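# Pour hazelnuts from bowl into jar, replace bowl

## Task

Transfer all hazelnuts from the small bowl into the open glass jar (pouring is allowed), then set the bowl back resting directly on the table, either way up. The jar has to finish upright and standing directly on the table. Releasing the bowl or the jar with no support a few millimetres below it, or letting either fall, counts as failure. Anything that stays in place only because the robot holds it does not count. Finish by releasing everything and moving the hand away.

## Robot and tools

Robot: a single arm ending in a five-finger right hand. There is one arm, so every command row is a single list of 14 numbers. The only camera is cam_wrist (504x504), mounted on the wrist.

Frames. Results report poses in the scene frame: origin on the table surface below the arm base, +z up, +y to the left when facing along +x. Positions are in metres, orientation is a wxyz quaternion, and velocities are in m/s and rad/s. Motion commands, by contrast, are expressed in the hand point's own axes. The hand point is a virtual spot 0.05 m in front of the palm, where index pad and thumb tip meet in a pinch. Its +z runs along the straightened fingers, +y points out of the palm, and +x runs across the palm away from the thumb. Straight fingers extend 0.06-0.07 m past it along +z. A wrist bracket on the little-finger side sits 0.03 m beyond the point along +y and 0.11 m across the palm, and it can collide with things.

The 14-number row (all in [-1, 1]): dx, dy, dz, rx, ry, rz, little, ring, middle, index, thumb_bend, thumb_turn, force_limit, speed.
- dx..rz are an offset, not a pose. They are counted from the hand point pose shown in the most recent result, in hand-point axes. If no result has shown it yet, or for a later call within the same reply, they count from where the robot is when the action begins. A value of 1.0 equals 0.6 m for translation or 180 degrees for rotation. rx, ry, rz together form one rotation vector. All-zero offsets pull the hand back to that reference pose, so they are not a way to wait.
- Finger targets: +1 means straight/open and -1 means curled shut. For thumb_turn, +1 places the thumb beside the palm and -1 places it opposite the fingers. A pinch is roughly index -0.22, thumb_bend -0.75, thumb_turn -0.57.
- force_limit maps linearly from about 0 N at -1 to 10 N at +1 (15 N for the two thumb motors). It only stops closing motion.
- speed maps from near zero at -1 to full at +1. At full speed a finger travels its whole range in 0.6 s. For a soft grip, close at -0.9 or slower.
With the thumb turned fully in front, the hand can wrap objects 0.035-0.08 m wide, which then sit across the palm toward the wrist. Turn the thumb before reaching the object. A motor only starts when its target changes by at least 0.01, then locks when it arrives or hits its force limit. To keep a grip, resend the same numbers. To loosen, send a target that is more open than hand_measured.

Tools:
- execute_actions {"actions": [...], "pictures": bool}: the list holds one item or nothing. An empty list just returns the state. {"rows": [[14 numbers], ...], "steps": n} runs up to 15 control steps of 1/30 s, one row per step, with the last row repeated. Every row is measured from the same reference pose, not from the row before it. {"steps": n} without rows is a wait of up to 300 steps, counted from the previous result. Per step, the commanded pose is clipped to within 100 mm and 16 degrees of the measured pose, so a distant goal may need several calls.
- move {"target": [14 numbers], "speed": m/s 0.002-0.5 (default 0.25; turning at up to twice that in rad/s), "stop_force": N 13-80 optional}: follows a straight path to the target offset over 0.5-10 s. Finger values are sent when the move starts. With stop_force, the path halts once the wrist sensor feels that much added push along the direction of travel, then backs off two steps. It is only reliable on non-rotating moves and at low speed. Leave stop_force out when pulling away from a surface you are touching.
- wait {"seconds": 0-10}: lets time pass without new commands.
- zoom_image {"camera": "cam_wrist", "region": [x0, y0, x1, y1]}: a closer crop of up to 504x504 px, with the origin at the top left.
- show_instructions {}: shows the reference image(s).
- finished_scene {"scene": n}: ends and grades the scene. This is irreversible.

Results. The state line gives end_effector_position, end_effector_quat_wxyz and velocities. "Hand target" is the pose the controller is currently steering toward. hand_measured, hand_stopped_by (moving/target/force/stalled/fault) and hand_load_n each list six values in motor order. If the loads drop to about 0, the grip has been lost. "Wrist force"/"Wrist torque" are given in hand axes, with up to about 5.5 N offset and 3.4 N noise, and they saturate near 100 N. "no reading" at the start is normal. A move adds a "move:" line with its ending (done, contact, held, off_target, moving, fault), the limits that acted (paced = the pose was clipped; held = the clearance check blocked some steps) and the distance to target. "pose unreachable" and HELD mark commands the clearance check changed or blocked. MOTOR HOT warns from 70 °C, and at 85 °C the brakes engage.

Avoid: joint torque at or above its load limit (elbow 133, wrist joints 48 N m; a held object's weight counts) or any external force of 150 N, either of which halts the arm for 10 s. The arm is stiff, so aiming even slightly past a firm contact can fault it, and fast contacts hit harder. Do not knock anything off the table, do not drop the bowl or jar from a height, and keep the jar upright. Loose objects may occasionally get nudged. Commands lag by about 0.17 s, and the simulation keeps running while you compose replies.

Each tool is called after ">>>" as a command line: name --argument value for each argument, lists and objects as JSON in quotes; but a table of rows of numbers goes row by row, as --pt "numbers of a row", without its own name.

Reference images:

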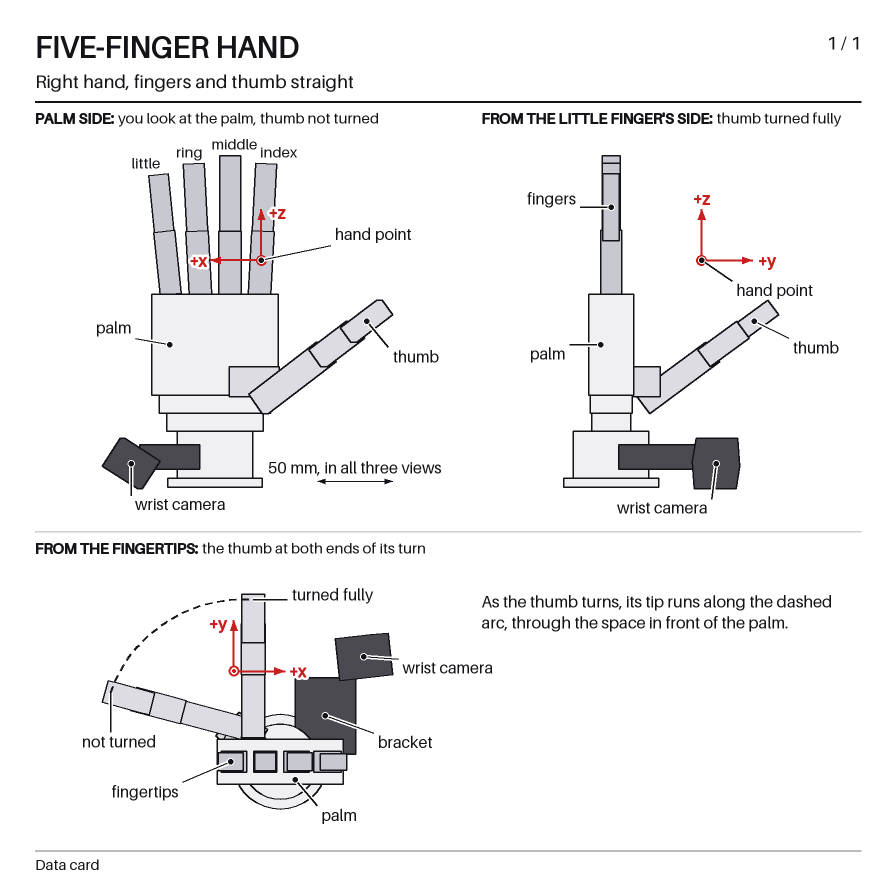

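## Session

I'll start by looking at the current state.

>>> execute_actions --actions '[]'

Scene clock: 0.00 s of 6000.00 s.
end_effector_position=(+0.7294, +0.0168, +0.2289) hand_measured=(+1.000, +1.000, +1.000, +1.000, +1.000, +1.000) hand_load_n=(+0.0, +0.0, +0.0, +0.0, +0.0, +0.0) hand_stopped_by=(target, target, target, target, target, target) hand_force_limit=0.00 hand_speed=-0.80 end_effector_quat_wxyz=(-0.043, -0.621, +0.782, +0.027) end_effector_velocity=(-0.000, -0.000, -0.000) end_effector_angular_velocity=(-0.002, +0.001, +0.001)
Joint positions: [-0.215 -0.867  1.335  1.194  1.608 -3.157]
Joint velocities: [ 0.001  0.     0.    -0.     0.002 -0.   ]
Motor temperatures (°C, as the motors report them): [29 29 29 34 37 32]
Wrist force (N, on the end effector, along its own x y z axes, offset not removed): no reading
Wrist torque (N m, same axes, about the end effector's origin, offset not removed): no reading
Hand target: +0.729, +0.017, +0.229; -0.043, -0.621, +0.782, +0.027

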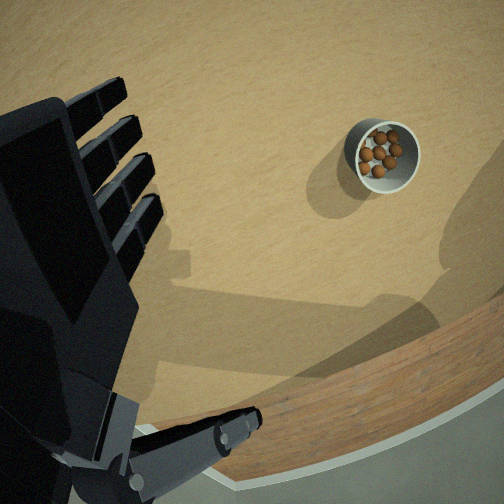

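>>> move --target '[0, 0, -0.333, 0, 0, 0, 1, 1, 1, 1, 1, 1, 0, 0]' --speed 0.3

Scene clock: 30.13 s of 6000.00 s.
end_effector_position=(+0.7493, +0.0187, +0.4273) hand_measured=(+1.000, +1.000, +1.000, +1.000, +1.000, +1.000) hand_load_n=(+0.0, +0.0, +0.0, +0.0, +0.0, +0.0) hand_stopped_by=(target, target, target, target, target, target) hand_force_limit=0.00 hand_speed=0.00 end_effector_quat_wxyz=(-0.043, -0.621, +0.782, +0.027) end_effector_velocity=(+0.001, -0.000, +0.003) end_effector_angular_velocity=(-0.001, -0.001, +0.001)
Joint positions: [-0.206 -0.94   1.092  1.509  1.607 -3.148]
Joint velocities: [ 0.     0.001 -0.007  0.005  0.001 -0.001]
Motor temperatures (°C, as the motors report them): [29 29 29 34 37 32]
Wrist force (N, on the end effector, along its own x y z axes, offset not removed): [0.9 2.2 -4.0]
Wrist torque (N m, same axes, about the end effector's origin, offset not removed): [0.81 -0.11 0.25]
Hand target: +0.749, +0.019, +0.428; -0.043, -0.621, +0.782, +0.027
Off the commanded pose: 0.000 m, 0 deg.
After step 90, 25.80 s passed at rest.
move: done

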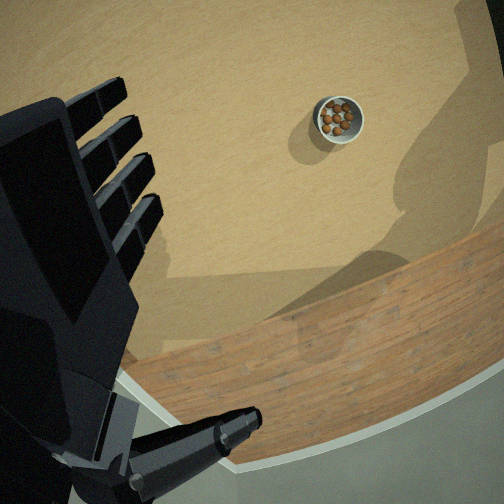

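>>> move --target '[0.25, 0, 0, 0, 0.2, 0, 1, 1, 1, 1, 1, 1, 0, 0]' --speed 0.3

Scene clock: 76.23 s of 6000.00 s.
end_effector_position=(+0.7156, -0.1270, +0.4324) hand_measured=(+1.000, +1.000, +1.000, +1.000, +1.000, +1.000) hand_load_n=(+0.0, +0.0, +0.0, +0.0, +0.0, +0.0) hand_stopped_by=(target, target, target, target, target, target) hand_force_limit=0.00 hand_speed=0.00 end_effector_quat_wxyz=(-0.282, -0.599, +0.731, -0.166) end_effector_velocity=(-0.000, -0.002, +0.000) end_effector_angular_velocity=(-0.009, +0.001, +0.001)
Joint positions: [-0.191 -0.93   1.136  1.462  2.233 -3.132]
Joint velocities: [ 0.     0.     0.001 -0.002  0.009 -0.   ]
Motor temperatures (°C, as the motors report them): [29 29 29 34 37 32]
Wrist force (N, on the end effector, along its own x y z axes, offset not removed): [1.1 0.6 -3.4]
Wrist torque (N m, same axes, about the end effector's origin, offset not removed): [0.51 -0.07 0.25]
Hand target: +0.716, -0.127, +0.432; -0.282, -0.599, +0.731, -0.166
Off the commanded pose: 0.000 m, 0 deg.
After step 90, 41.43 s passed at rest.
move: done

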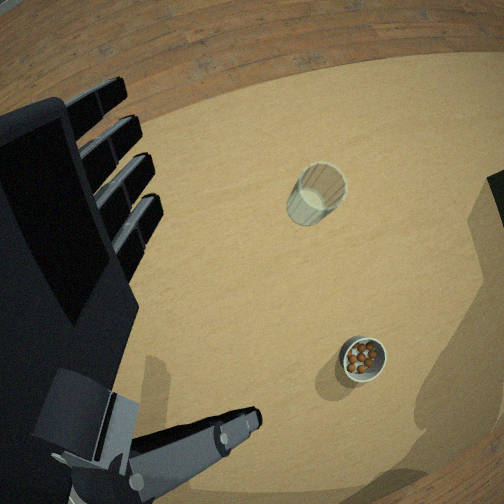

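>>> zoom_image --camera "cam_wrist" --region '[260, 140, 420, 400]'

Region (260, 140, 420, 400) of cam_wrist's 504x504 image, scaled by 1.938, with more detail than that image has; it fills the left 310 columns of this view, and the rest is white.

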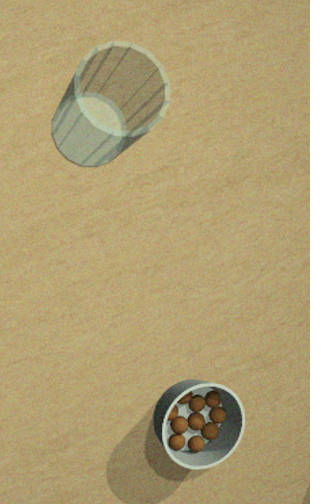

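>>> move --target '[-0.313, 0.3075, 0.112, 0, 0, 0, 1, 1, 1, 1, 1, 1, 0, 0]' --speed 0.3

Scene clock: 197.83 s of 6000.00 s.
end_effector_position=(+0.5459, +0.0228, +0.2826) hand_measured=(+1.000, +1.000, +1.000, +1.000, +1.000, +1.000) hand_load_n=(+0.0, +0.0, +0.0, +0.0, +0.0, +0.0) hand_stopped_by=(target, target, target, target, target, target) hand_force_limit=0.00 hand_speed=0.00 end_effector_quat_wxyz=(-0.282, -0.599, +0.731, -0.166) end_effector_velocity=(-0.001, +0.001, -0.001) end_effector_angular_velocity=(+0.001, -0.002, -0.001)
Joint positions: [-0.019 -1.066  1.677  1.186  2.205 -2.918]
Joint velocities: [ 0.002 -0.     0.002 -0.002 -0.002  0.003]
Motor temperatures (°C, as the motors report them): [29 29 29 34 37 32]
Wrist force (N, on the end effector, along its own x y z axes, offset not removed): [3.6 2.8 -4.0]
Wrist torque (N m, same axes, about the end effector's origin, offset not removed): [0.79 -0.55 0.50]
Hand target: +0.546, +0.023, +0.282; -0.282, -0.599, +0.731, -0.166
Off the commanded pose: 0.000 m, 0 deg.
After step 90, 117.00 s passed at rest.
move: done

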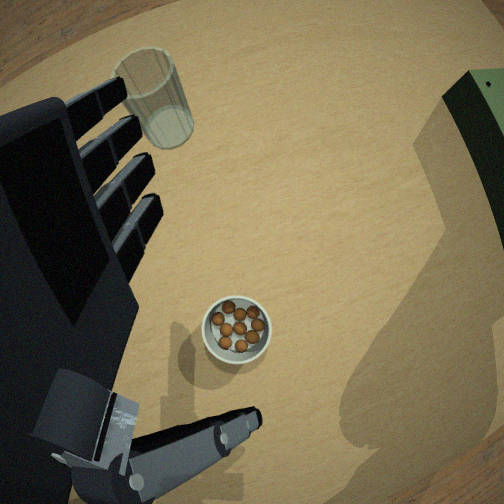

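>>> zoom_image --camera "cam_wrist" --region '[186, 280, 286, 380]'

>>> zoom_image --camera "cam_wrist" --region '[90, 30, 230, 170]'

Region (186, 280, 286, 380) of cam_wrist's 504x504 image, scaled by 5.040, with more detail than that image has.

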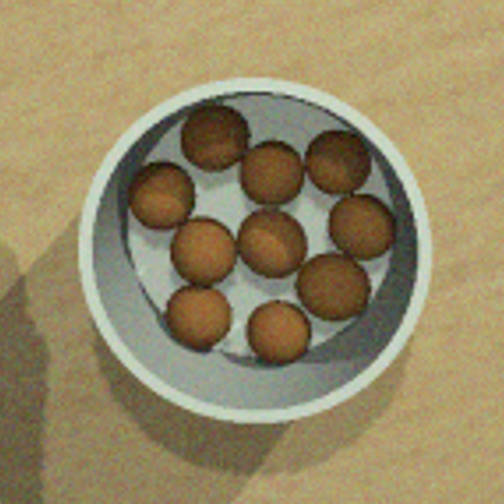

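Region (90, 30, 230, 170) of cam_wrist's 504x504 image, scaled by 3.600, with more detail than that image has.

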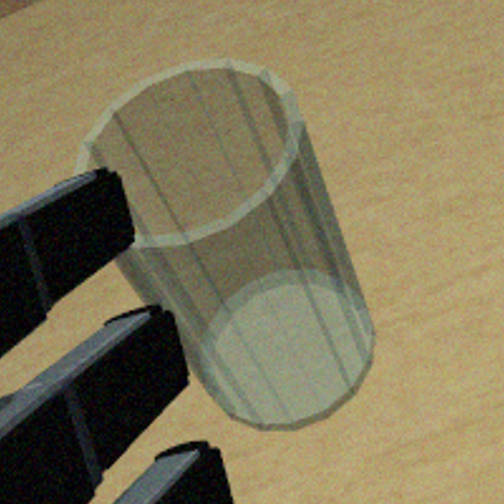

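>>> move --target '[-0.310, 0.114, 0.097, 0.3132, 0.2787, -0.1215, 1, 1, 1, 1, 1, -1, 0, 0.5]' --speed 0.25

Scene clock: 289.87 s of 6000.00 s.
end_effector_position=(+0.4899, +0.1499, +0.1299) hand_measured=(+1.000, +1.000, +1.000, +1.000, +1.000, -1.000) hand_load_n=(+0.0, +0.0, +0.0, +0.0, +0.0, +0.0) hand_stopped_by=(target, target, target, target, target, target) hand_force_limit=0.00 hand_speed=0.50 end_effector_quat_wxyz=(+0.271, +0.654, -0.272, +0.652) end_effector_velocity=(+0.000, -0.000, -0.001) end_effector_angular_velocity=(-0.015, -0.011, +0.004)
Joint positions: [ 0.523 -1.093  2.304 -1.216  2.851 -4.716]
Joint velocities: [-0.     0.006  0.017 -0.086 -0.004 -0.064]
Motor temperatures (°C, as the motors report them): [29 29 29 34 37 32]
Wrist force (N, on the end effector, along its own x y z axes, offset not removed): [0.5 0.4 -3.7]
Wrist torque (N m, same axes, about the end effector's origin, offset not removed): [0.44 -0.28 0.18]
Hand target: +0.490, +0.150, +0.130; +0.271, +0.653, -0.272, +0.653
Off the commanded pose: 0.000 m, 0 deg.
After step 90, 85.13 s passed at rest.
move: done

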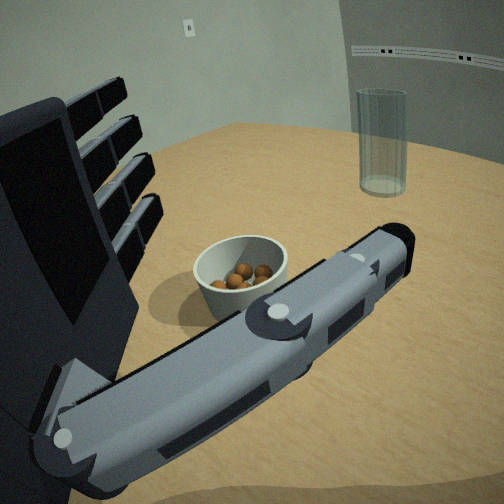

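>>> move --target '[-0.1, 0.0458, 0.0494, 0.0833, 0, 0, 1, 1, 1, 1, 1, -1, 0, 0.5]' --speed 0.15

Scene clock: 313.13 s of 6000.00 s.
end_effector_position=(+0.4888, +0.1369, +0.1104) hand_measured=(+1.000, +1.000, +1.000, +1.000, +1.000, -1.000) hand_load_n=(+0.0, +0.0, +0.0, +0.0, +0.0, +0.0) hand_stopped_by=(target, target, target, target, target, target) hand_force_limit=0.00 hand_speed=0.50 end_effector_quat_wxyz=(+0.245, +0.667, -0.247, +0.659) end_effector_velocity=(+0.000, -0.001, -0.002) end_effector_angular_velocity=(+0.001, +0.000, +0.008)
Joint positions: [ 0.493 -1.078  2.359 -1.263  2.744 -4.696]
Joint velocities: [-0.004  0.002  0.005 -0.005 -0.012  0.003]
Motor temperatures (°C, as the motors report them): [29 29 29 34 37 32]
Wrist force (N, on the end effector, along its own x y z axes, offset not removed): [-0.4 0.1 -5.9]
Wrist torque (N m, same axes, about the end effector's origin, offset not removed): [0.50 0.09 0.14]
Hand target: +0.489, +0.137, +0.110; +0.245, +0.667, -0.247, +0.659
Off the commanded pose: 0.049 m, 11 deg.
After step 90, 18.63 s passed at rest.
move: held; limits=held; held on 24 of 49 steps, including the last
pose unreachable: on one or more control steps of this call an arm could not follow its commanded pose, so it was not sent that pose on those steps. On the call's last step it was still not sent that pose. It may still have moved: this result reports where it is.
cause: the commanded pose would bring two parts of the arm too close to each other (joints 4 (wrist 1) to 6 (wrist 3) lie between them).

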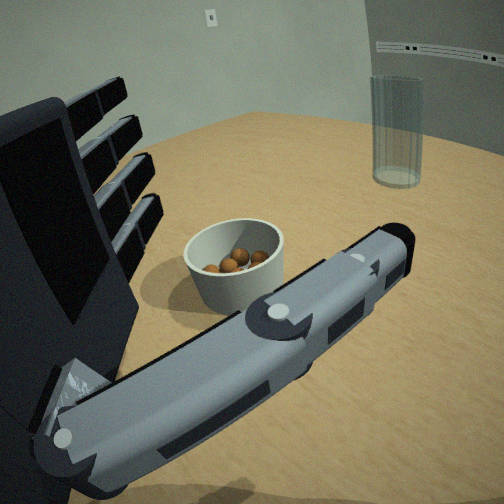

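>>> move --target '[0.1, 0, 0, 0, 0, 0.25, 1, 1, 1, 1, 1, -1, 0, 0.5]' --speed 0.2

Scene clock: 405.60 s of 6000.00 s.
end_effector_position=(+0.4894, +0.1365, +0.1701) hand_measured=(+1.000, +1.000, +1.000, +1.000, +1.000, -1.000) hand_load_n=(+0.0, +0.0, +0.0, +0.0, +0.0, +0.0) hand_stopped_by=(target, target, target, target, target, target) hand_force_limit=0.00 hand_speed=0.50 end_effector_quat_wxyz=(-0.025, +0.522, -0.483, +0.703) end_effector_velocity=(-0.001, -0.000, -0.000) end_effector_angular_velocity=(+0.013, +0.005, +0.002)
Joint positions: [ 0.455 -1.323  2.422 -1.086  2.706 -3.917]
Joint velocities: [-0.003 -0.005 -0.004  0.038 -0.005  0.033]
Motor temperatures (°C, as the motors report them): [29 29 29 34 37 32]
Wrist force (N, on the end effector, along its own x y z axes, offset not removed): [-1.9 0.8 -4.7]
Wrist torque (N m, same axes, about the end effector's origin, offset not removed): [0.64 0.29 -0.06]
Hand target: +0.489, +0.136, +0.170; -0.026, +0.522, -0.484, +0.702
Off the commanded pose: 0.000 m, 0 deg.
After step 90, 85.37 s passed at rest.
move: done; limits=paced

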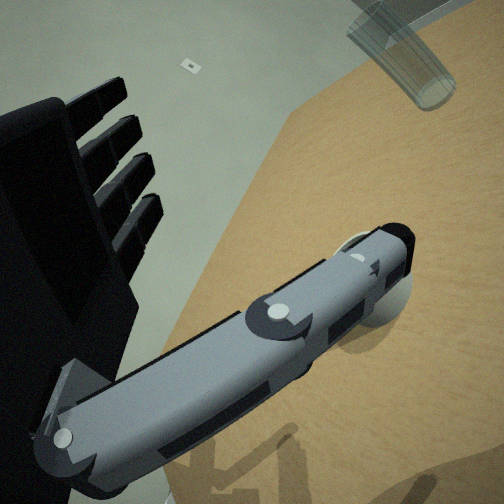

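>>> move --target '[-0.0105, 0.0343, 0.1593, 0.1014, -0.1007, -0.002, 1, 1, 1, 1, 1, -1, 0, 0.5]' --speed 0.2

Scene clock: 422.50 s of 6000.00 s.
end_effector_position=(+0.5550, +0.0671, +0.1502) hand_measured=(+1.000, +1.000, +1.000, +1.000, +1.000, -1.000) hand_load_n=(+0.0, +0.0, +0.0, +0.0, +0.0, +0.0) hand_stopped_by=(target, target, target, target, target, target) hand_force_limit=0.00 hand_speed=0.50 end_effector_quat_wxyz=(-0.180, +0.616, -0.355, +0.680) end_effector_velocity=(+0.001, -0.002, -0.001) end_effector_angular_velocity=(+0.001, -0.000, +0.014)
Joint positions: [-0.025 -1.402  2.632 -1.224  1.778 -3.931]
Joint velocities: [-0.017 -0.001  0.004 -0.004 -0.031  0.001]
Motor temperatures (°C, as the motors report them): [29 29 29 34 37 32]
Wrist force (N, on the end effector, along its own x y z axes, offset not removed): [2.8 0.9 -4.7]
Wrist torque (N m, same axes, about the end effector's origin, offset not removed): [0.60 -0.36 0.33]
Hand target: +0.555, +0.067, +0.150; -0.181, +0.616, -0.354, +0.680
Off the commanded pose: 0.001 m, 0 deg.
After step 90, 12.20 s passed at rest.
move: done

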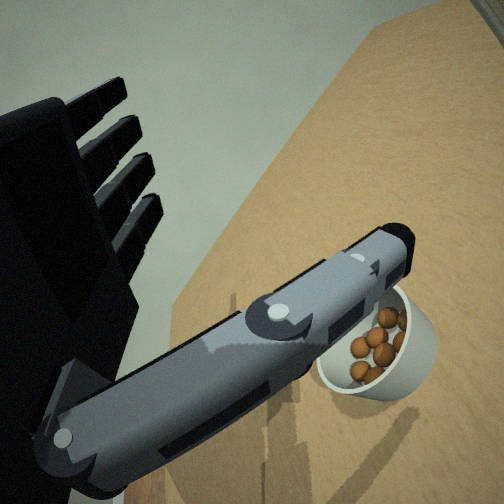

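>>> move --target '[0, 0, 0, 0, 0, -0.25, 1, 1, 1, 1, 1, -1, 0, 0.5]' --speed 0.25

Scene clock: 430.90 s of 6000.00 s.
end_effector_position=(+0.5549, +0.0671, +0.1503) hand_measured=(+1.000, +1.000, +1.000, +1.000, +1.000, -1.000) hand_load_n=(+0.0, +0.0, +0.0, +0.0, +0.0, +0.0) hand_stopped_by=(target, target, target, target, target, target) hand_force_limit=0.00 hand_speed=0.50 end_effector_quat_wxyz=(+0.093, +0.705, -0.093, +0.697) end_effector_velocity=(+0.000, +0.001, +0.000) end_effector_angular_velocity=(-0.015, +0.002, +0.000)
Joint positions: [ 0.097 -1.269  2.586 -1.31   1.9   -4.714]
Joint velocities: [ 0.003  0.004 -0.001 -0.005  0.002 -0.016]
Motor temperatures (°C, as the motors report them): [29 29 29 34 37 32]
Wrist force (N, on the end effector, along its own x y z axes, offset not removed): [2.2 3.9 -5.2]
Wrist torque (N m, same axes, about the end effector's origin, offset not removed): [1.08 -0.38 0.38]
Hand target: +0.555, +0.067, +0.150; +0.094, +0.705, -0.092, +0.697
Off the commanded pose: 0.000 m, 0 deg.
After step 90, 3.30 s passed at rest.
move: done

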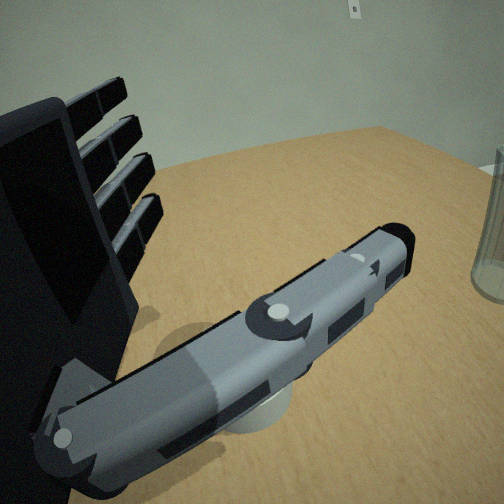

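>>> move --target '[0.03, 0, 0, 0, 0, 0, 1, 1, 1, 1, 1, 1, 0, 0.8]' --speed 0.1

Scene clock: 497.40 s of 6000.00 s.
end_effector_position=(+0.5551, +0.0671, +0.1682) hand_measured=(+1.000, +1.000, +1.000, +1.000, +1.000, +1.000) hand_load_n=(+0.0, +0.0, +0.0, +0.0, +0.0, +0.0) hand_stopped_by=(target, target, target, target, target, target) hand_force_limit=0.00 hand_speed=0.80 end_effector_quat_wxyz=(+0.093, +0.705, -0.093, +0.697) end_effector_velocity=(-0.000, -0.000, +0.000) end_effector_angular_velocity=(-0.000, +0.000, -0.001)
Joint positions: [ 0.097 -1.322  2.582 -1.253  1.901 -4.714]
Joint velocities: [-0.    -0.001 -0.     0.002  0.001 -0.   ]
Motor temperatures (°C, as the motors report them): [29 29 29 34 37 32]
Wrist force (N, on the end effector, along its own x y z axes, offset not removed): [1.2 1.2 -3.1]
Wrist torque (N m, same axes, about the end effector's origin, offset not removed): [0.62 -0.20 0.33]
Hand target: +0.555, +0.067, +0.168; +0.093, +0.705, -0.093, +0.697
Off the commanded pose: 0.000 m, 0 deg.
After step 90, 62.43 s passed at rest.
move: done

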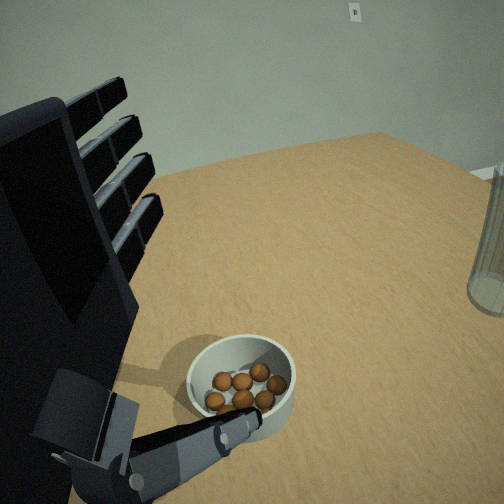

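>>> move --target '[-0.12, -0.05, -0.075, 0, 0, 0, 1, 1, 1, 1, 1, -1, 0, 1]' --speed 0.08

Scene clock: 533.97 s of 6000.00 s.
end_effector_position=(+0.5188, +0.1075, +0.0970) hand_measured=(+1.000, +1.000, +1.000, +1.000, +1.000, -1.000) hand_load_n=(+0.0, +0.0, +0.0, +0.0, +0.0, +0.0) hand_stopped_by=(target, target, target, target, target, target) hand_force_limit=0.00 hand_speed=1.00 end_effector_quat_wxyz=(+0.093, +0.705, -0.093, +0.697) end_effector_velocity=(+0.000, +0.001, -0.002) end_effector_angular_velocity=(+0.001, -0.002, +0.000)
Joint positions: [ 0.236 -1.107  2.598 -1.484  2.04  -4.713]
Joint velocities: [ 0.004  0.007 -0.002 -0.007  0.004  0.   ]
Motor temperatures (°C, as the motors report them): [29 29 29 34 37 32]
Wrist force (N, on the end effector, along its own x y z axes, offset not removed): [-0.7 1.0 -4.0]
Wrist torque (N m, same axes, about the end effector's origin, offset not removed): [0.54 0.08 0.05]
Hand target: +0.519, +0.108, +0.097; +0.093, +0.705, -0.093, +0.697
Off the commanded pose: 0.001 m, 0 deg.
After step 90, 31.97 s passed at rest.
move: done

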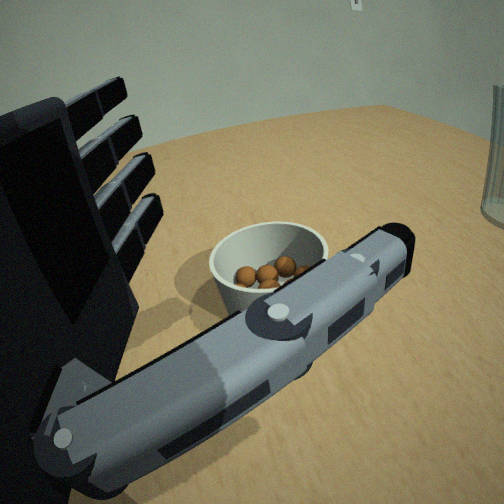

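>>> move --target '[-0.1, 0, 0, 0, 0, 0, 1, 1, 1, 1, 1, -1, 0, 1]' --speed 0.05

Scene clock: 540.07 s of 6000.00 s.
end_effector_position=(+0.5181, +0.1076, +0.0375) hand_measured=(+1.000, +1.000, +1.000, +1.000, +1.000, -1.000) hand_load_n=(+0.0, +0.0, +0.0, +0.0, +0.0, +0.0) hand_stopped_by=(target, target, target, target, target, target) hand_force_limit=0.00 hand_speed=1.00 end_effector_quat_wxyz=(+0.093, +0.705, -0.093, +0.697) end_effector_velocity=(-0.001, -0.001, -0.003) end_effector_angular_velocity=(-0.002, +0.000, -0.003)
Joint positions: [ 0.236 -0.922  2.582 -1.653  2.04  -4.713]
Joint velocities: [-0.001  0.009 -0.    -0.009  0.001 -0.002]
Motor temperatures (°C, as the motors report them): [29 29 29 34 37 32]
Wrist force (N, on the end effector, along its own x y z axes, offset not removed): [0.5 2.5 -3.8]
Wrist torque (N m, same axes, about the end effector's origin, offset not removed): [0.77 -0.04 0.21]
Hand target: +0.518, +0.108, +0.037; +0.093, +0.705, -0.093, +0.697
Off the commanded pose: 0.000 m, 0 deg.
After step 90, 1.50 s passed at rest.
move: done

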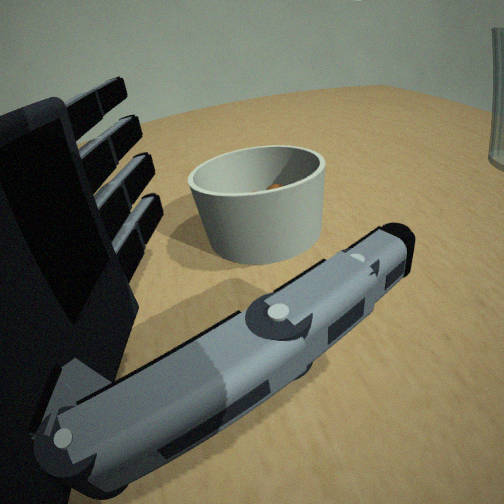

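>>> move --target '[-0.018, 0.02, 0.07, 0, 0, 0, 1, 1, 1, 1, 1, -1, 0, 1]' --speed 0.04

Scene clock: 590.13 s of 6000.00 s.
end_effector_position=(+0.5552, +0.0853, +0.0263) hand_measured=(+1.000, +1.000, +1.000, +1.000, +1.000, -1.000) hand_load_n=(+0.0, +0.0, +0.0, +0.0, +0.0, +0.0) hand_stopped_by=(target, target, target, target, target, target) hand_force_limit=0.00 hand_speed=1.00 end_effector_quat_wxyz=(+0.093, +0.705, -0.093, +0.697) end_effector_velocity=(+0.002, -0.001, -0.001) end_effector_angular_velocity=(+0.000, +0.001, +0.001)
Joint positions: [ 0.151 -0.894  2.546 -1.645  1.954 -4.714]
Joint velocities: [-0.005  0.002 -0.001  0.    -0.006  0.   ]
Motor temperatures (°C, as the motors report them): [29 29 29 34 37 32]
Wrist force (N, on the end effector, along its own x y z axes, offset not removed): [1.9 1.6 -4.0]
Wrist torque (N m, same axes, about the end effector's origin, offset not removed): [0.73 -0.38 0.36]
Hand target: +0.555, +0.085, +0.026; +0.093, +0.705, -0.093, +0.697
Off the commanded pose: 0.000 m, 0 deg.
After step 90, 45.57 s passed at rest.
move: done

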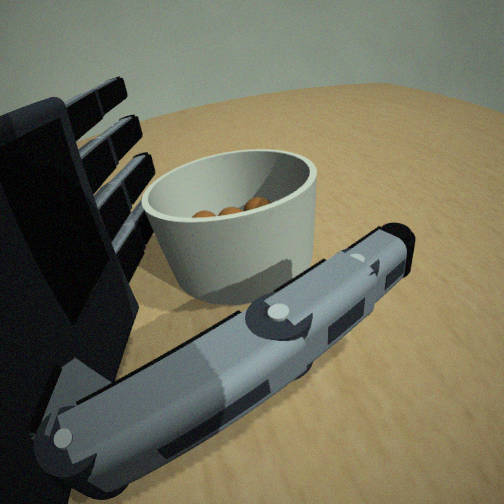

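>>> move --target '[0, 0, 0.055, 0, 0, 0, 1, 1, 1, 1, 1, -1, 0, 1]' --speed 0.03

Scene clock: 601.03 s of 6000.00 s.
end_effector_position=(+0.5868, +0.0769, +0.0260) hand_measured=(+1.000, +1.000, +1.000, +1.000, +1.000, -1.000) hand_load_n=(+0.0, +0.0, +0.0, +0.0, +0.0, +0.0) hand_stopped_by=(target, target, target, target, target, target) hand_force_limit=0.00 hand_speed=1.00 end_effector_quat_wxyz=(+0.093, +0.705, -0.093, +0.697) end_effector_velocity=(+0.003, -0.000, +0.000) end_effector_angular_velocity=(-0.000, -0.000, +0.000)
Joint positions: [ 0.117 -0.897  2.503 -1.599  1.921 -4.714]
Joint velocities: [-0.002 -0.    -0.004  0.004 -0.002 -0.   ]
Motor temperatures (°C, as the motors report them): [29 29 29 34 37 32]
Wrist force (N, on the end effector, along its own x y z axes, offset not removed): [1.5 1.1 -4.2]
Wrist torque (N m, same axes, about the end effector's origin, offset not removed): [0.53 -0.23 0.26]
Hand target: +0.587, +0.077, +0.026; +0.093, +0.705, -0.093, +0.697
Off the commanded pose: 0.000 m, 0 deg.
After step 90, 6.43 s passed at rest.
move: done

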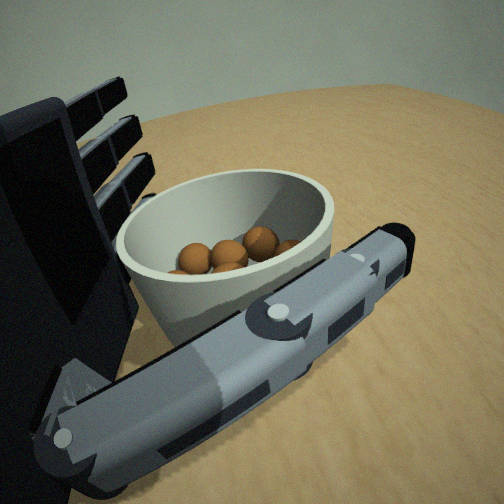

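>>> move --target '[0, 0, 0.02, 0, 0, 0, 1, 1, 1, 1, 1, -1, 0.4, -0.6]' --speed 0.02

>>> execute_actions --actions '[{"rows": [[0, 0, 0, 0, 0, 0, 1, 1, 1, -1, -1, -1, 0.4, -0.6]], "steps": 15}]' --pictures false

>>> wait --seconds 2.5

Scene clock: 617.03 s of 6000.00 s.
end_effector_position=(+0.5981, +0.0738, +0.0258) hand_measured=(+1.000, +1.000, +1.000, +1.000, +1.000, -1.000) hand_load_n=(+0.0, +0.0, +0.0, +0.0, +0.0, +0.0) hand_stopped_by=(target, target, target, target, target, target) hand_force_limit=0.40 hand_speed=-0.60 end_effector_quat_wxyz=(+0.093, +0.705, -0.093, +0.697) end_effector_velocity=(+0.003, -0.000, -0.000) end_effector_angular_velocity=(-0.001, +0.001, +0.001)
Joint positions: [ 0.106 -0.897  2.487 -1.583  1.91  -4.714]
Joint velocities: [-0.002  0.    -0.004  0.005 -0.004 -0.001]
Motor temperatures (°C, as the motors report them): [29 29 29 34 37 32]
Wrist force (N, on the end effector, along its own x y z axes, offset not removed): [-1.6 1.1 -5.2]
Wrist torque (N m, same axes, about the end effector's origin, offset not removed): [0.57 0.25 0.14]
Hand target: +0.598, +0.074, +0.026; +0.093, +0.705, -0.093, +0.697
Off the commanded pose: 0.000 m, 0 deg.
After step 90, 12.13 s passed at rest.
move: done

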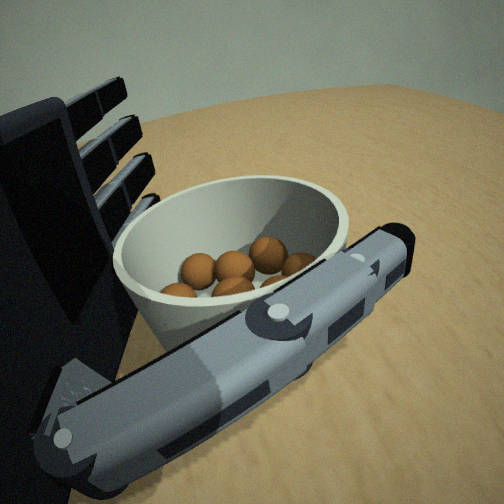

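Scene clock: 617.53 s of 6000.00 s.
end_effector_position=(+0.5982, +0.0738, +0.0258) hand_measured=(+1.000, +1.000, +1.000, +0.736, +0.834, -1.000) hand_load_n=(+0.0, +0.0, +0.0, +0.0, +0.5, +0.0) hand_stopped_by=(target, target, target, moving, moving, target) hand_force_limit=0.40 hand_speed=-0.60 end_effector_quat_wxyz=(+0.093, +0.705, -0.093, +0.697) end_effector_velocity=(+0.000, -0.000, -0.000) end_effector_angular_velocity=(-0.000, +0.000, +0.001)
Joint positions: [ 0.106 -0.897  2.487 -1.582  1.91  -4.714]
Joint velocities: [-0.001 -0.    -0.     0.    -0.002 -0.   ]
Motor temperatures (°C, as the motors report them): [29 29 29 34 37 32]
Wrist force (N, on the end effector, along its own x y z axes, offset not removed): [0.4 1.6 -5.6]
Wrist torque (N m, same axes, about the end effector's origin, offset not removed): [0.79 -0.13 0.24]
Hand target: +0.598, +0.074, +0.026; +0.093, +0.705, -0.093, +0.697
Off the commanded pose: 0.000 m, 0 deg.
Steps of this call (steps 1 to 15: all 15 steps of this action). Readings (end_effector_position | what the end effector reports):
1: (+0.5982, +0.0738, +0.0258) | hand_measured=(+1.000, +1.000, +1.000, +1.000, +1.000, -1.000) hand_load_n=(+0.0, +0.0, +0.0, +0.0, +0.0, +0.0) hand_stopped_by=(target, target, target, moving, moving, target) hand_force_limit=0.40 hand_speed=-0.60
2: (+0.5982, +0.0738, +0.0258) | hand_measured=(+1.000, +1.000, +1.000, +1.000, +1.000, -1.000) hand_load_n=(+0.0, +0.0, +0.0, +0.0, +0.0, +0.0) hand_stopped_by=(target, target, target, moving, moving, target) hand_force_limit=0.40 hand_speed=-0.60
4: (+0.5982, +0.0738, +0.0258) | hand_measured=(+1.000, +1.000, +1.000, +0.980, +0.988, -1.000) hand_load_n=(+0.0, +0.0, +0.0, +0.0, +0.5, +0.0) hand_stopped_by=(target, target, target, moving, moving, target) hand_force_limit=0.40 hand_speed=-0.60
8: (+0.5982, +0.0738, +0.0258) | hand_measured=(+1.000, +1.000, +1.000, +0.890, +0.932, -1.000) hand_load_n=(+0.0, +0.0, +0.0, +0.0, +0.5, +0.0) hand_stopped_by=(target, target, target, moving, moving, target) hand_force_limit=0.40 hand_speed=-0.60
15: the state above

Scene clock: 620.03 s of 6000.00 s.
end_effector_position=(+0.5981, +0.0738, +0.0258) hand_measured=(+1.000, +1.000, +1.000, +0.360, +0.630, -1.000) hand_load_n=(+0.0, +0.0, +0.0, +8.0, +14.0, +0.5) hand_stopped_by=(target, target, target, force, force, target) hand_force_limit=0.40 hand_speed=-0.60 end_effector_quat_wxyz=(+0.093, +0.705, -0.093, +0.697) end_effector_velocity=(-0.000, +0.000, -0.000) end_effector_angular_velocity=(+0.000, +0.001, +0.001)
Joint positions: [ 0.106 -0.897  2.487 -1.583  1.91  -4.714]
Joint velocities: [ 0.    -0.     0.001  0.001 -0.001  0.   ]
Motor temperatures (°C, as the motors report them): [29 29 29 34 37 32]
Wrist force (N, on the end effector, along its own x y z axes, offset not removed): [2.0 2.8 -5.2]
Wrist torque (N m, same axes, about the end effector's origin, offset not removed): [0.83 -0.33 0.34]
Hand target: +0.598, +0.074, +0.026; +0.093, +0.705, -0.093, +0.697
Off the commanded pose: 0.000 m, 0 deg.
Steps of this call (steps 1 to 75: nothing new was sent). Readings (end_effector_position | what the end effector reports):
1: (+0.5982, +0.0738, +0.0258) | hand_measured=(+1.000, +1.000, +1.000, +0.714, +0.820, -1.000) hand_load_n=(+0.0, +0.0, +0.0, +0.0, +0.5, +0.5) hand_stopped_by=(target, target, target, moving, moving, target) hand_force_limit=0.40 hand_speed=-0.60
2: (+0.5982, +0.0738, +0.0258) | hand_measured=(+1.000, +1.000, +1.000, +0.690, +0.806, -1.000) hand_load_n=(+0.0, +0.0, +0.0, +0.0, +0.5, +0.5) hand_stopped_by=(target, target, target, moving, moving, target) hand_force_limit=0.40 hand_speed=-0.60
4: (+0.5982, +0.0738, +0.0258) | hand_measured=(+1.000, +1.000, +1.000, +0.646, +0.778, -1.000) hand_load_n=(+0.0, +0.0, +0.0, +0.0, +0.5, +0.5) hand_stopped_by=(target, target, target, moving, moving, target) hand_force_limit=0.40 hand_speed=-0.60
8: (+0.5982, +0.0738, +0.0258) | hand_measured=(+1.000, +1.000, +1.000, +0.558, +0.722, -1.000) hand_load_n=(+0.0, +0.0, +0.0, +0.0, +0.5, +0.0) hand_stopped_by=(target, target, target, moving, moving, target) hand_force_limit=0.40 hand_speed=-0.60
75: the state above

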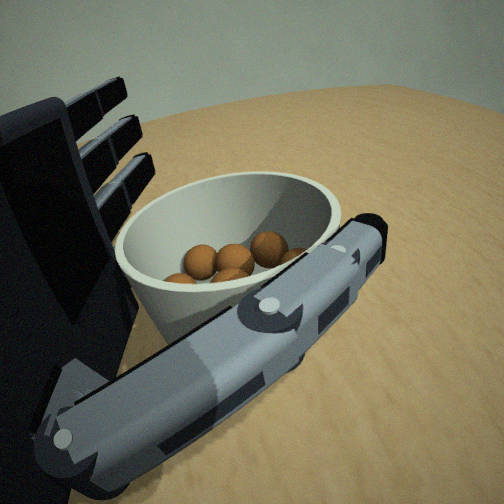

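>>> move --target '[0.06, 0, 0, 0, 0, 0, 1, 1, 1, -1, -1, -1, 0.4, -0.6]' --speed 0.03

Scene clock: 631.50 s of 6000.00 s.
end_effector_position=(+0.5985, +0.0738, +0.0615) hand_measured=(+1.000, +1.000, +1.000, +0.360, +0.630, -1.000) hand_load_n=(+0.0, +0.0, +0.0, +8.0, +13.5, +0.5) hand_stopped_by=(target, target, target, force, force, target) hand_force_limit=0.40 hand_speed=-0.60 end_effector_quat_wxyz=(+0.093, +0.705, -0.093, +0.697) end_effector_velocity=(+0.000, -0.000, +0.002) end_effector_angular_velocity=(-0.000, -0.000, -0.001)
Joint positions: [ 0.106 -0.994  2.499 -1.498  1.91  -4.714]
Joint velocities: [-0.    -0.006  0.     0.005  0.001 -0.   ]
Motor temperatures (°C, as the motors report them): [29 29 29 34 37 32]
Wrist force (N, on the end effector, along its own x y z axes, offset not removed): [-1.5 0.8 -5.3]
Wrist torque (N m, same axes, about the end effector's origin, offset not removed): [0.62 -0.02 0.18]
Hand target: +0.598, +0.074, +0.062; +0.093, +0.705, -0.093, +0.697
Off the commanded pose: 0.000 m, 0 deg.
After step 90, 6.90 s passed at rest.
move: done

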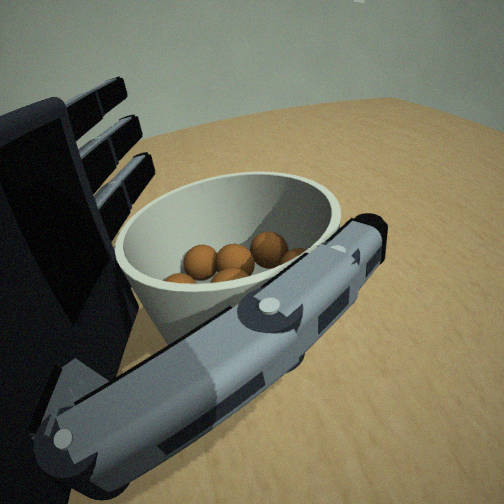

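>>> move --target '[0.206, 0.30, 0.0, -0.111, 0, 0, 1, 1, 1, -1, -1, -1, 0.4, -0.6]' --speed 0.12

Scene clock: 741.50 s of 6000.00 s.
end_effector_position=(+0.5530, -0.0996, +0.1849) hand_measured=(+1.000, +1.000, +1.000, +0.360, +0.630, -1.000) hand_load_n=(+0.0, +0.0, +0.0, +8.0, +13.5, +0.5) hand_stopped_by=(target, target, target, force, force, target) hand_force_limit=0.40 hand_speed=-0.60 end_effector_quat_wxyz=(+0.214, +0.678, -0.212, +0.670) end_effector_velocity=(+0.001, -0.002, +0.002) end_effector_angular_velocity=(+0.000, -0.002, -0.003)
Joint positions: [-0.167 -1.353  2.549 -1.19   1.985 -4.716]
Joint velocities: [-0.003 -0.004 -0.002  0.005 -0.001  0.001]
Motor temperatures (°C, as the motors report them): [29 29 29 34 37 32]
Wrist force (N, on the end effector, along its own x y z axes, offset not removed): [1.5 -1.0 -3.5]
Wrist torque (N m, same axes, about the end effector's origin, offset not removed): [0.24 -0.62 0.37]
Hand target: +0.553, -0.100, +0.185; +0.214, +0.678, -0.212, +0.670
Off the commanded pose: 0.001 m, 0 deg.
After step 90, 104.67 s passed at rest.
move: done

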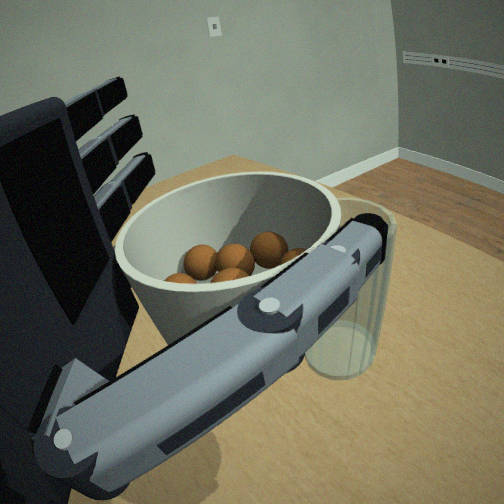

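>>> zoom_image --camera "cam_wrist" --region '[280, 180, 420, 400]'

Region (280, 180, 420, 400) of cam_wrist's 504x504 image, scaled by 2.291, with more detail than that image has; it fills the left 321 columns of this view, and the rest is white.

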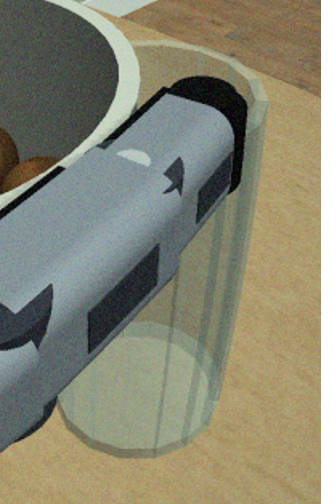

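>>> move --target '[0.06, 0.0638, 0.099, 0, -0.1768, 0.1768, 1, 1, 1, -1, -1, -1, 0.4, -0.6]' --speed 0.06

Scene clock: 857.67 s of 6000.00 s.
end_effector_position=(+0.5803, -0.1648, +0.2202) hand_measured=(+1.000, +1.000, +1.000, +0.360, +0.630, -1.000) hand_load_n=(+0.0, +0.0, +0.0, +8.0, +13.5, +0.5) hand_stopped_by=(target, target, target, force, force, target) hand_force_limit=0.40 hand_speed=-0.60 end_effector_quat_wxyz=(-0.040, +0.751, -0.437, +0.494) end_effector_velocity=(+0.001, -0.002, +0.001) end_effector_angular_velocity=(+0.014, +0.002, +0.000)
Joint positions: [-0.52  -1.563  2.274 -0.179  1.48  -4.158]
Joint velocities: [-0.008  0.001 -0.007  0.014 -0.013  0.005]
Motor temperatures (°C, as the motors report them): [29 29 29 34 37 32]
Wrist force (N, on the end effector, along its own x y z axes, offset not removed): [-0.3 3.7 -6.6]
Wrist torque (N m, same axes, about the end effector's origin, offset not removed): [1.06 -0.09 0.29]
Hand target: +0.580, -0.165, +0.220; -0.041, +0.751, -0.437, +0.494
Off the commanded pose: 0.001 m, 0 deg.
After step 90, 106.30 s passed at rest.
move: done

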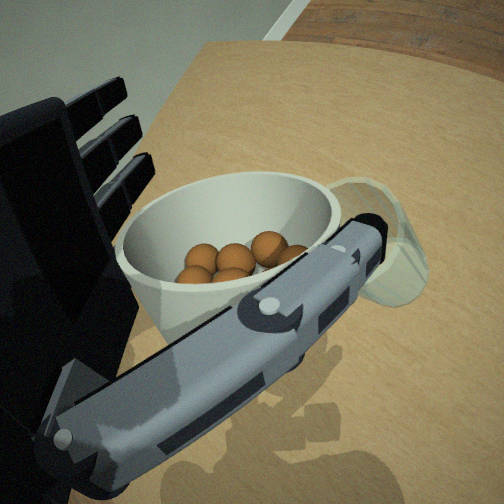

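>>> zoom_image --camera "cam_wrist" --region '[280, 150, 450, 320]'

Region (280, 150, 450, 320) of cam_wrist's 504x504 image, scaled by 2.965, with more detail than that image has.

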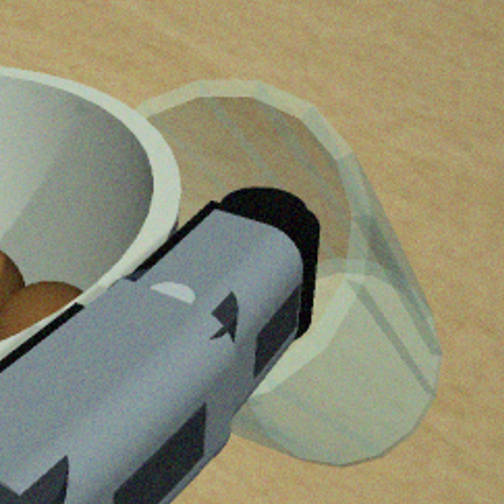

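>>> move --target '[-0.0077, 0.0082, 0.0065, 0, -0.0786, 0.0786, 1, 1, 1, -1, -1, -1, 0.4, -0.6]' --speed 0.06

Scene clock: 918.00 s of 6000.00 s.
end_effector_position=(+0.5798, -0.1659, +0.2126) hand_measured=(+1.000, +1.000, +1.000, +0.360, +0.630, -1.000) hand_load_n=(+0.0, +0.0, +0.0, +8.0, +13.5, +0.0) hand_stopped_by=(target, target, target, force, force, target) hand_force_limit=0.40 hand_speed=-0.60 end_effector_quat_wxyz=(-0.154, +0.746, -0.517, +0.390) end_effector_velocity=(-0.001, -0.000, -0.001) end_effector_angular_velocity=(+0.016, +0.004, -0.001)
Joint positions: [-0.651 -1.502  2.178  0.078  1.232 -4.036]
Joint velocities: [-0.006  0.004 -0.004  0.011 -0.011  0.004]
Motor temperatures (°C, as the motors report them): [29 29 29 34 37 32]
Wrist force (N, on the end effector, along its own x y z axes, offset not removed): [1.1 2.1 -1.5]
Wrist torque (N m, same axes, about the end effector's origin, offset not removed): [0.46 -0.29 0.29]
Hand target: +0.580, -0.166, +0.213; -0.154, +0.746, -0.517, +0.389
Off the commanded pose: 0.000 m, 0 deg.
After step 90, 54.13 s passed at rest.
move: done

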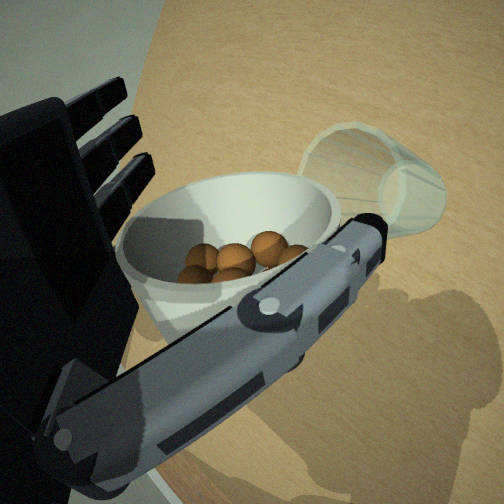

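>>> zoom_image --camera "cam_wrist" --region '[160, 100, 460, 320]'

Region (160, 100, 460, 320) of cam_wrist's 504x504 image, scaled by 1.680, with more detail than that image has; it fills the top 370 rows of this view, and the rest is white.

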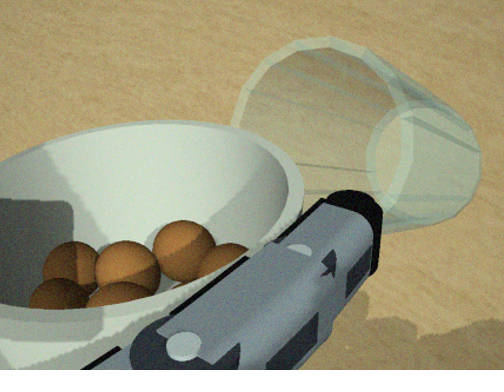

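>>> move --target '[-0.0025, 0.0103, 0.0292, 0, -0.051, 0.051, 1, 1, 1, -1, -1, -1, 0.4, -0.6]' --speed 0.02

Scene clock: 1043.60 s of 6000.00 s.
end_effector_position=(+0.5886, -0.1701, +0.1967) hand_measured=(+1.000, +1.000, +1.000, +0.360, +0.630, -1.000) hand_load_n=(+0.0, +0.0, +0.0, +8.0, +13.5, +0.0) hand_stopped_by=(target, target, target, force, force, target) hand_force_limit=0.40 hand_speed=-0.60 end_effector_quat_wxyz=(-0.225, +0.732, -0.561, +0.316) end_effector_velocity=(+0.001, -0.000, -0.001) end_effector_angular_velocity=(+0.009, +0.001, +0.000)
Joint positions: [-0.721 -1.404  2.107  0.206  1.081 -3.987]
Joint velocities: [-0.003  0.005 -0.003  0.004 -0.007  0.002]
Motor temperatures (°C, as the motors report them): [29 29 29 34 37 32]
Wrist force (N, on the end effector, along its own x y z axes, offset not removed): [-1.2 0.4 -3.3]
Wrist torque (N m, same axes, about the end effector's origin, offset not removed): [0.39 0.10 0.11]
Hand target: +0.589, -0.170, +0.197; -0.225, +0.731, -0.561, +0.315
Off the commanded pose: 0.000 m, 0 deg.
After step 90, 116.77 s passed at rest.
move: done

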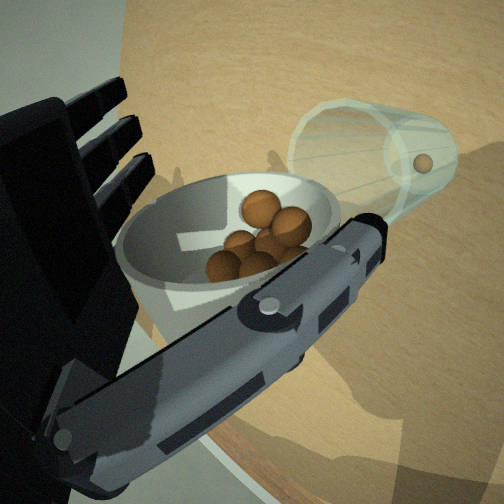

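>>> zoom_image --camera "cam_wrist" --region '[180, 80, 480, 320]'

Region (180, 80, 480, 320) of cam_wrist's 504x504 image, scaled by 1.680, with more detail than that image has; it fills the top 403 rows of this view, and the rest is white.

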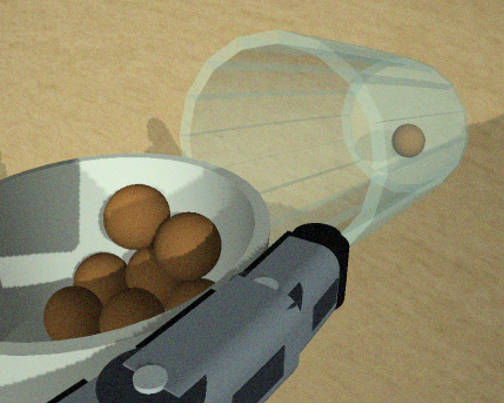

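>>> move --target '[0.0143, -0.0037, 0.0035, 0, -0.0393, 0.0393, 1, 1, 1, -1, -1, -1, 0.4, -0.6]' --speed 0.015

Scene clock: 1090.87 s of 6000.00 s.
end_effector_position=(+0.5931, -0.1777, +0.1986) hand_measured=(+1.000, +1.000, +1.000, +0.360, +0.630, -1.000) hand_load_n=(+0.0, +0.0, +0.0, +8.0, +13.5, -0.5) hand_stopped_by=(target, target, target, force, force, target) hand_force_limit=0.40 hand_speed=-0.60 end_effector_quat_wxyz=(-0.278, +0.714, -0.590, +0.256) end_effector_velocity=(-0.000, -0.002, -0.000) end_effector_angular_velocity=(+0.006, +0.001, -0.003)
Joint positions: [-0.777 -1.331  2.041  0.335  0.968 -3.974]
Joint velocities: [-0.004  0.003 -0.003  0.004 -0.003  0.001]
Motor temperatures (°C, as the motors report them): [29 29 29 34 37 32]
Wrist force (N, on the end effector, along its own x y z axes, offset not removed): [0.2 4.1 0.1]
Wrist torque (N m, same axes, about the end effector's origin, offset not removed): [0.61 -0.18 0.23]
Hand target: +0.593, -0.178, +0.199; -0.278, +0.714, -0.590, +0.256
Off the commanded pose: 0.000 m, 0 deg.
After step 210, 34.27 s passed at rest.
move: done

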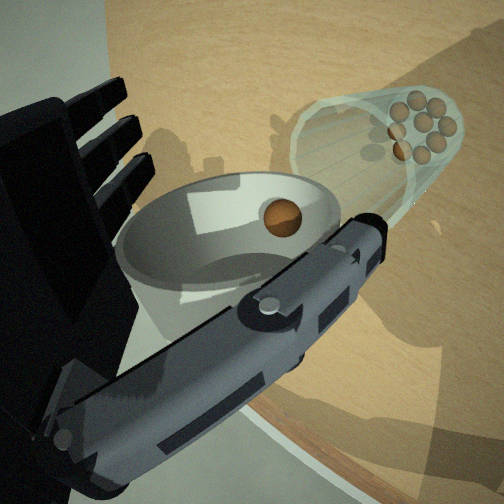

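Most nuts went in; one remains. Let me check.

>>> zoom_image --camera "cam_wrist" --region '[240, 60, 500, 280]'

Region (240, 60, 500, 280) of cam_wrist's 504x504 image, scaled by 1.938, with more detail than that image has; it fills the top 426 rows of this view, and the rest is white.

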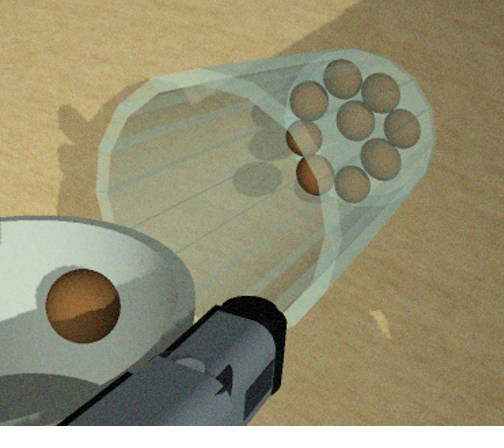

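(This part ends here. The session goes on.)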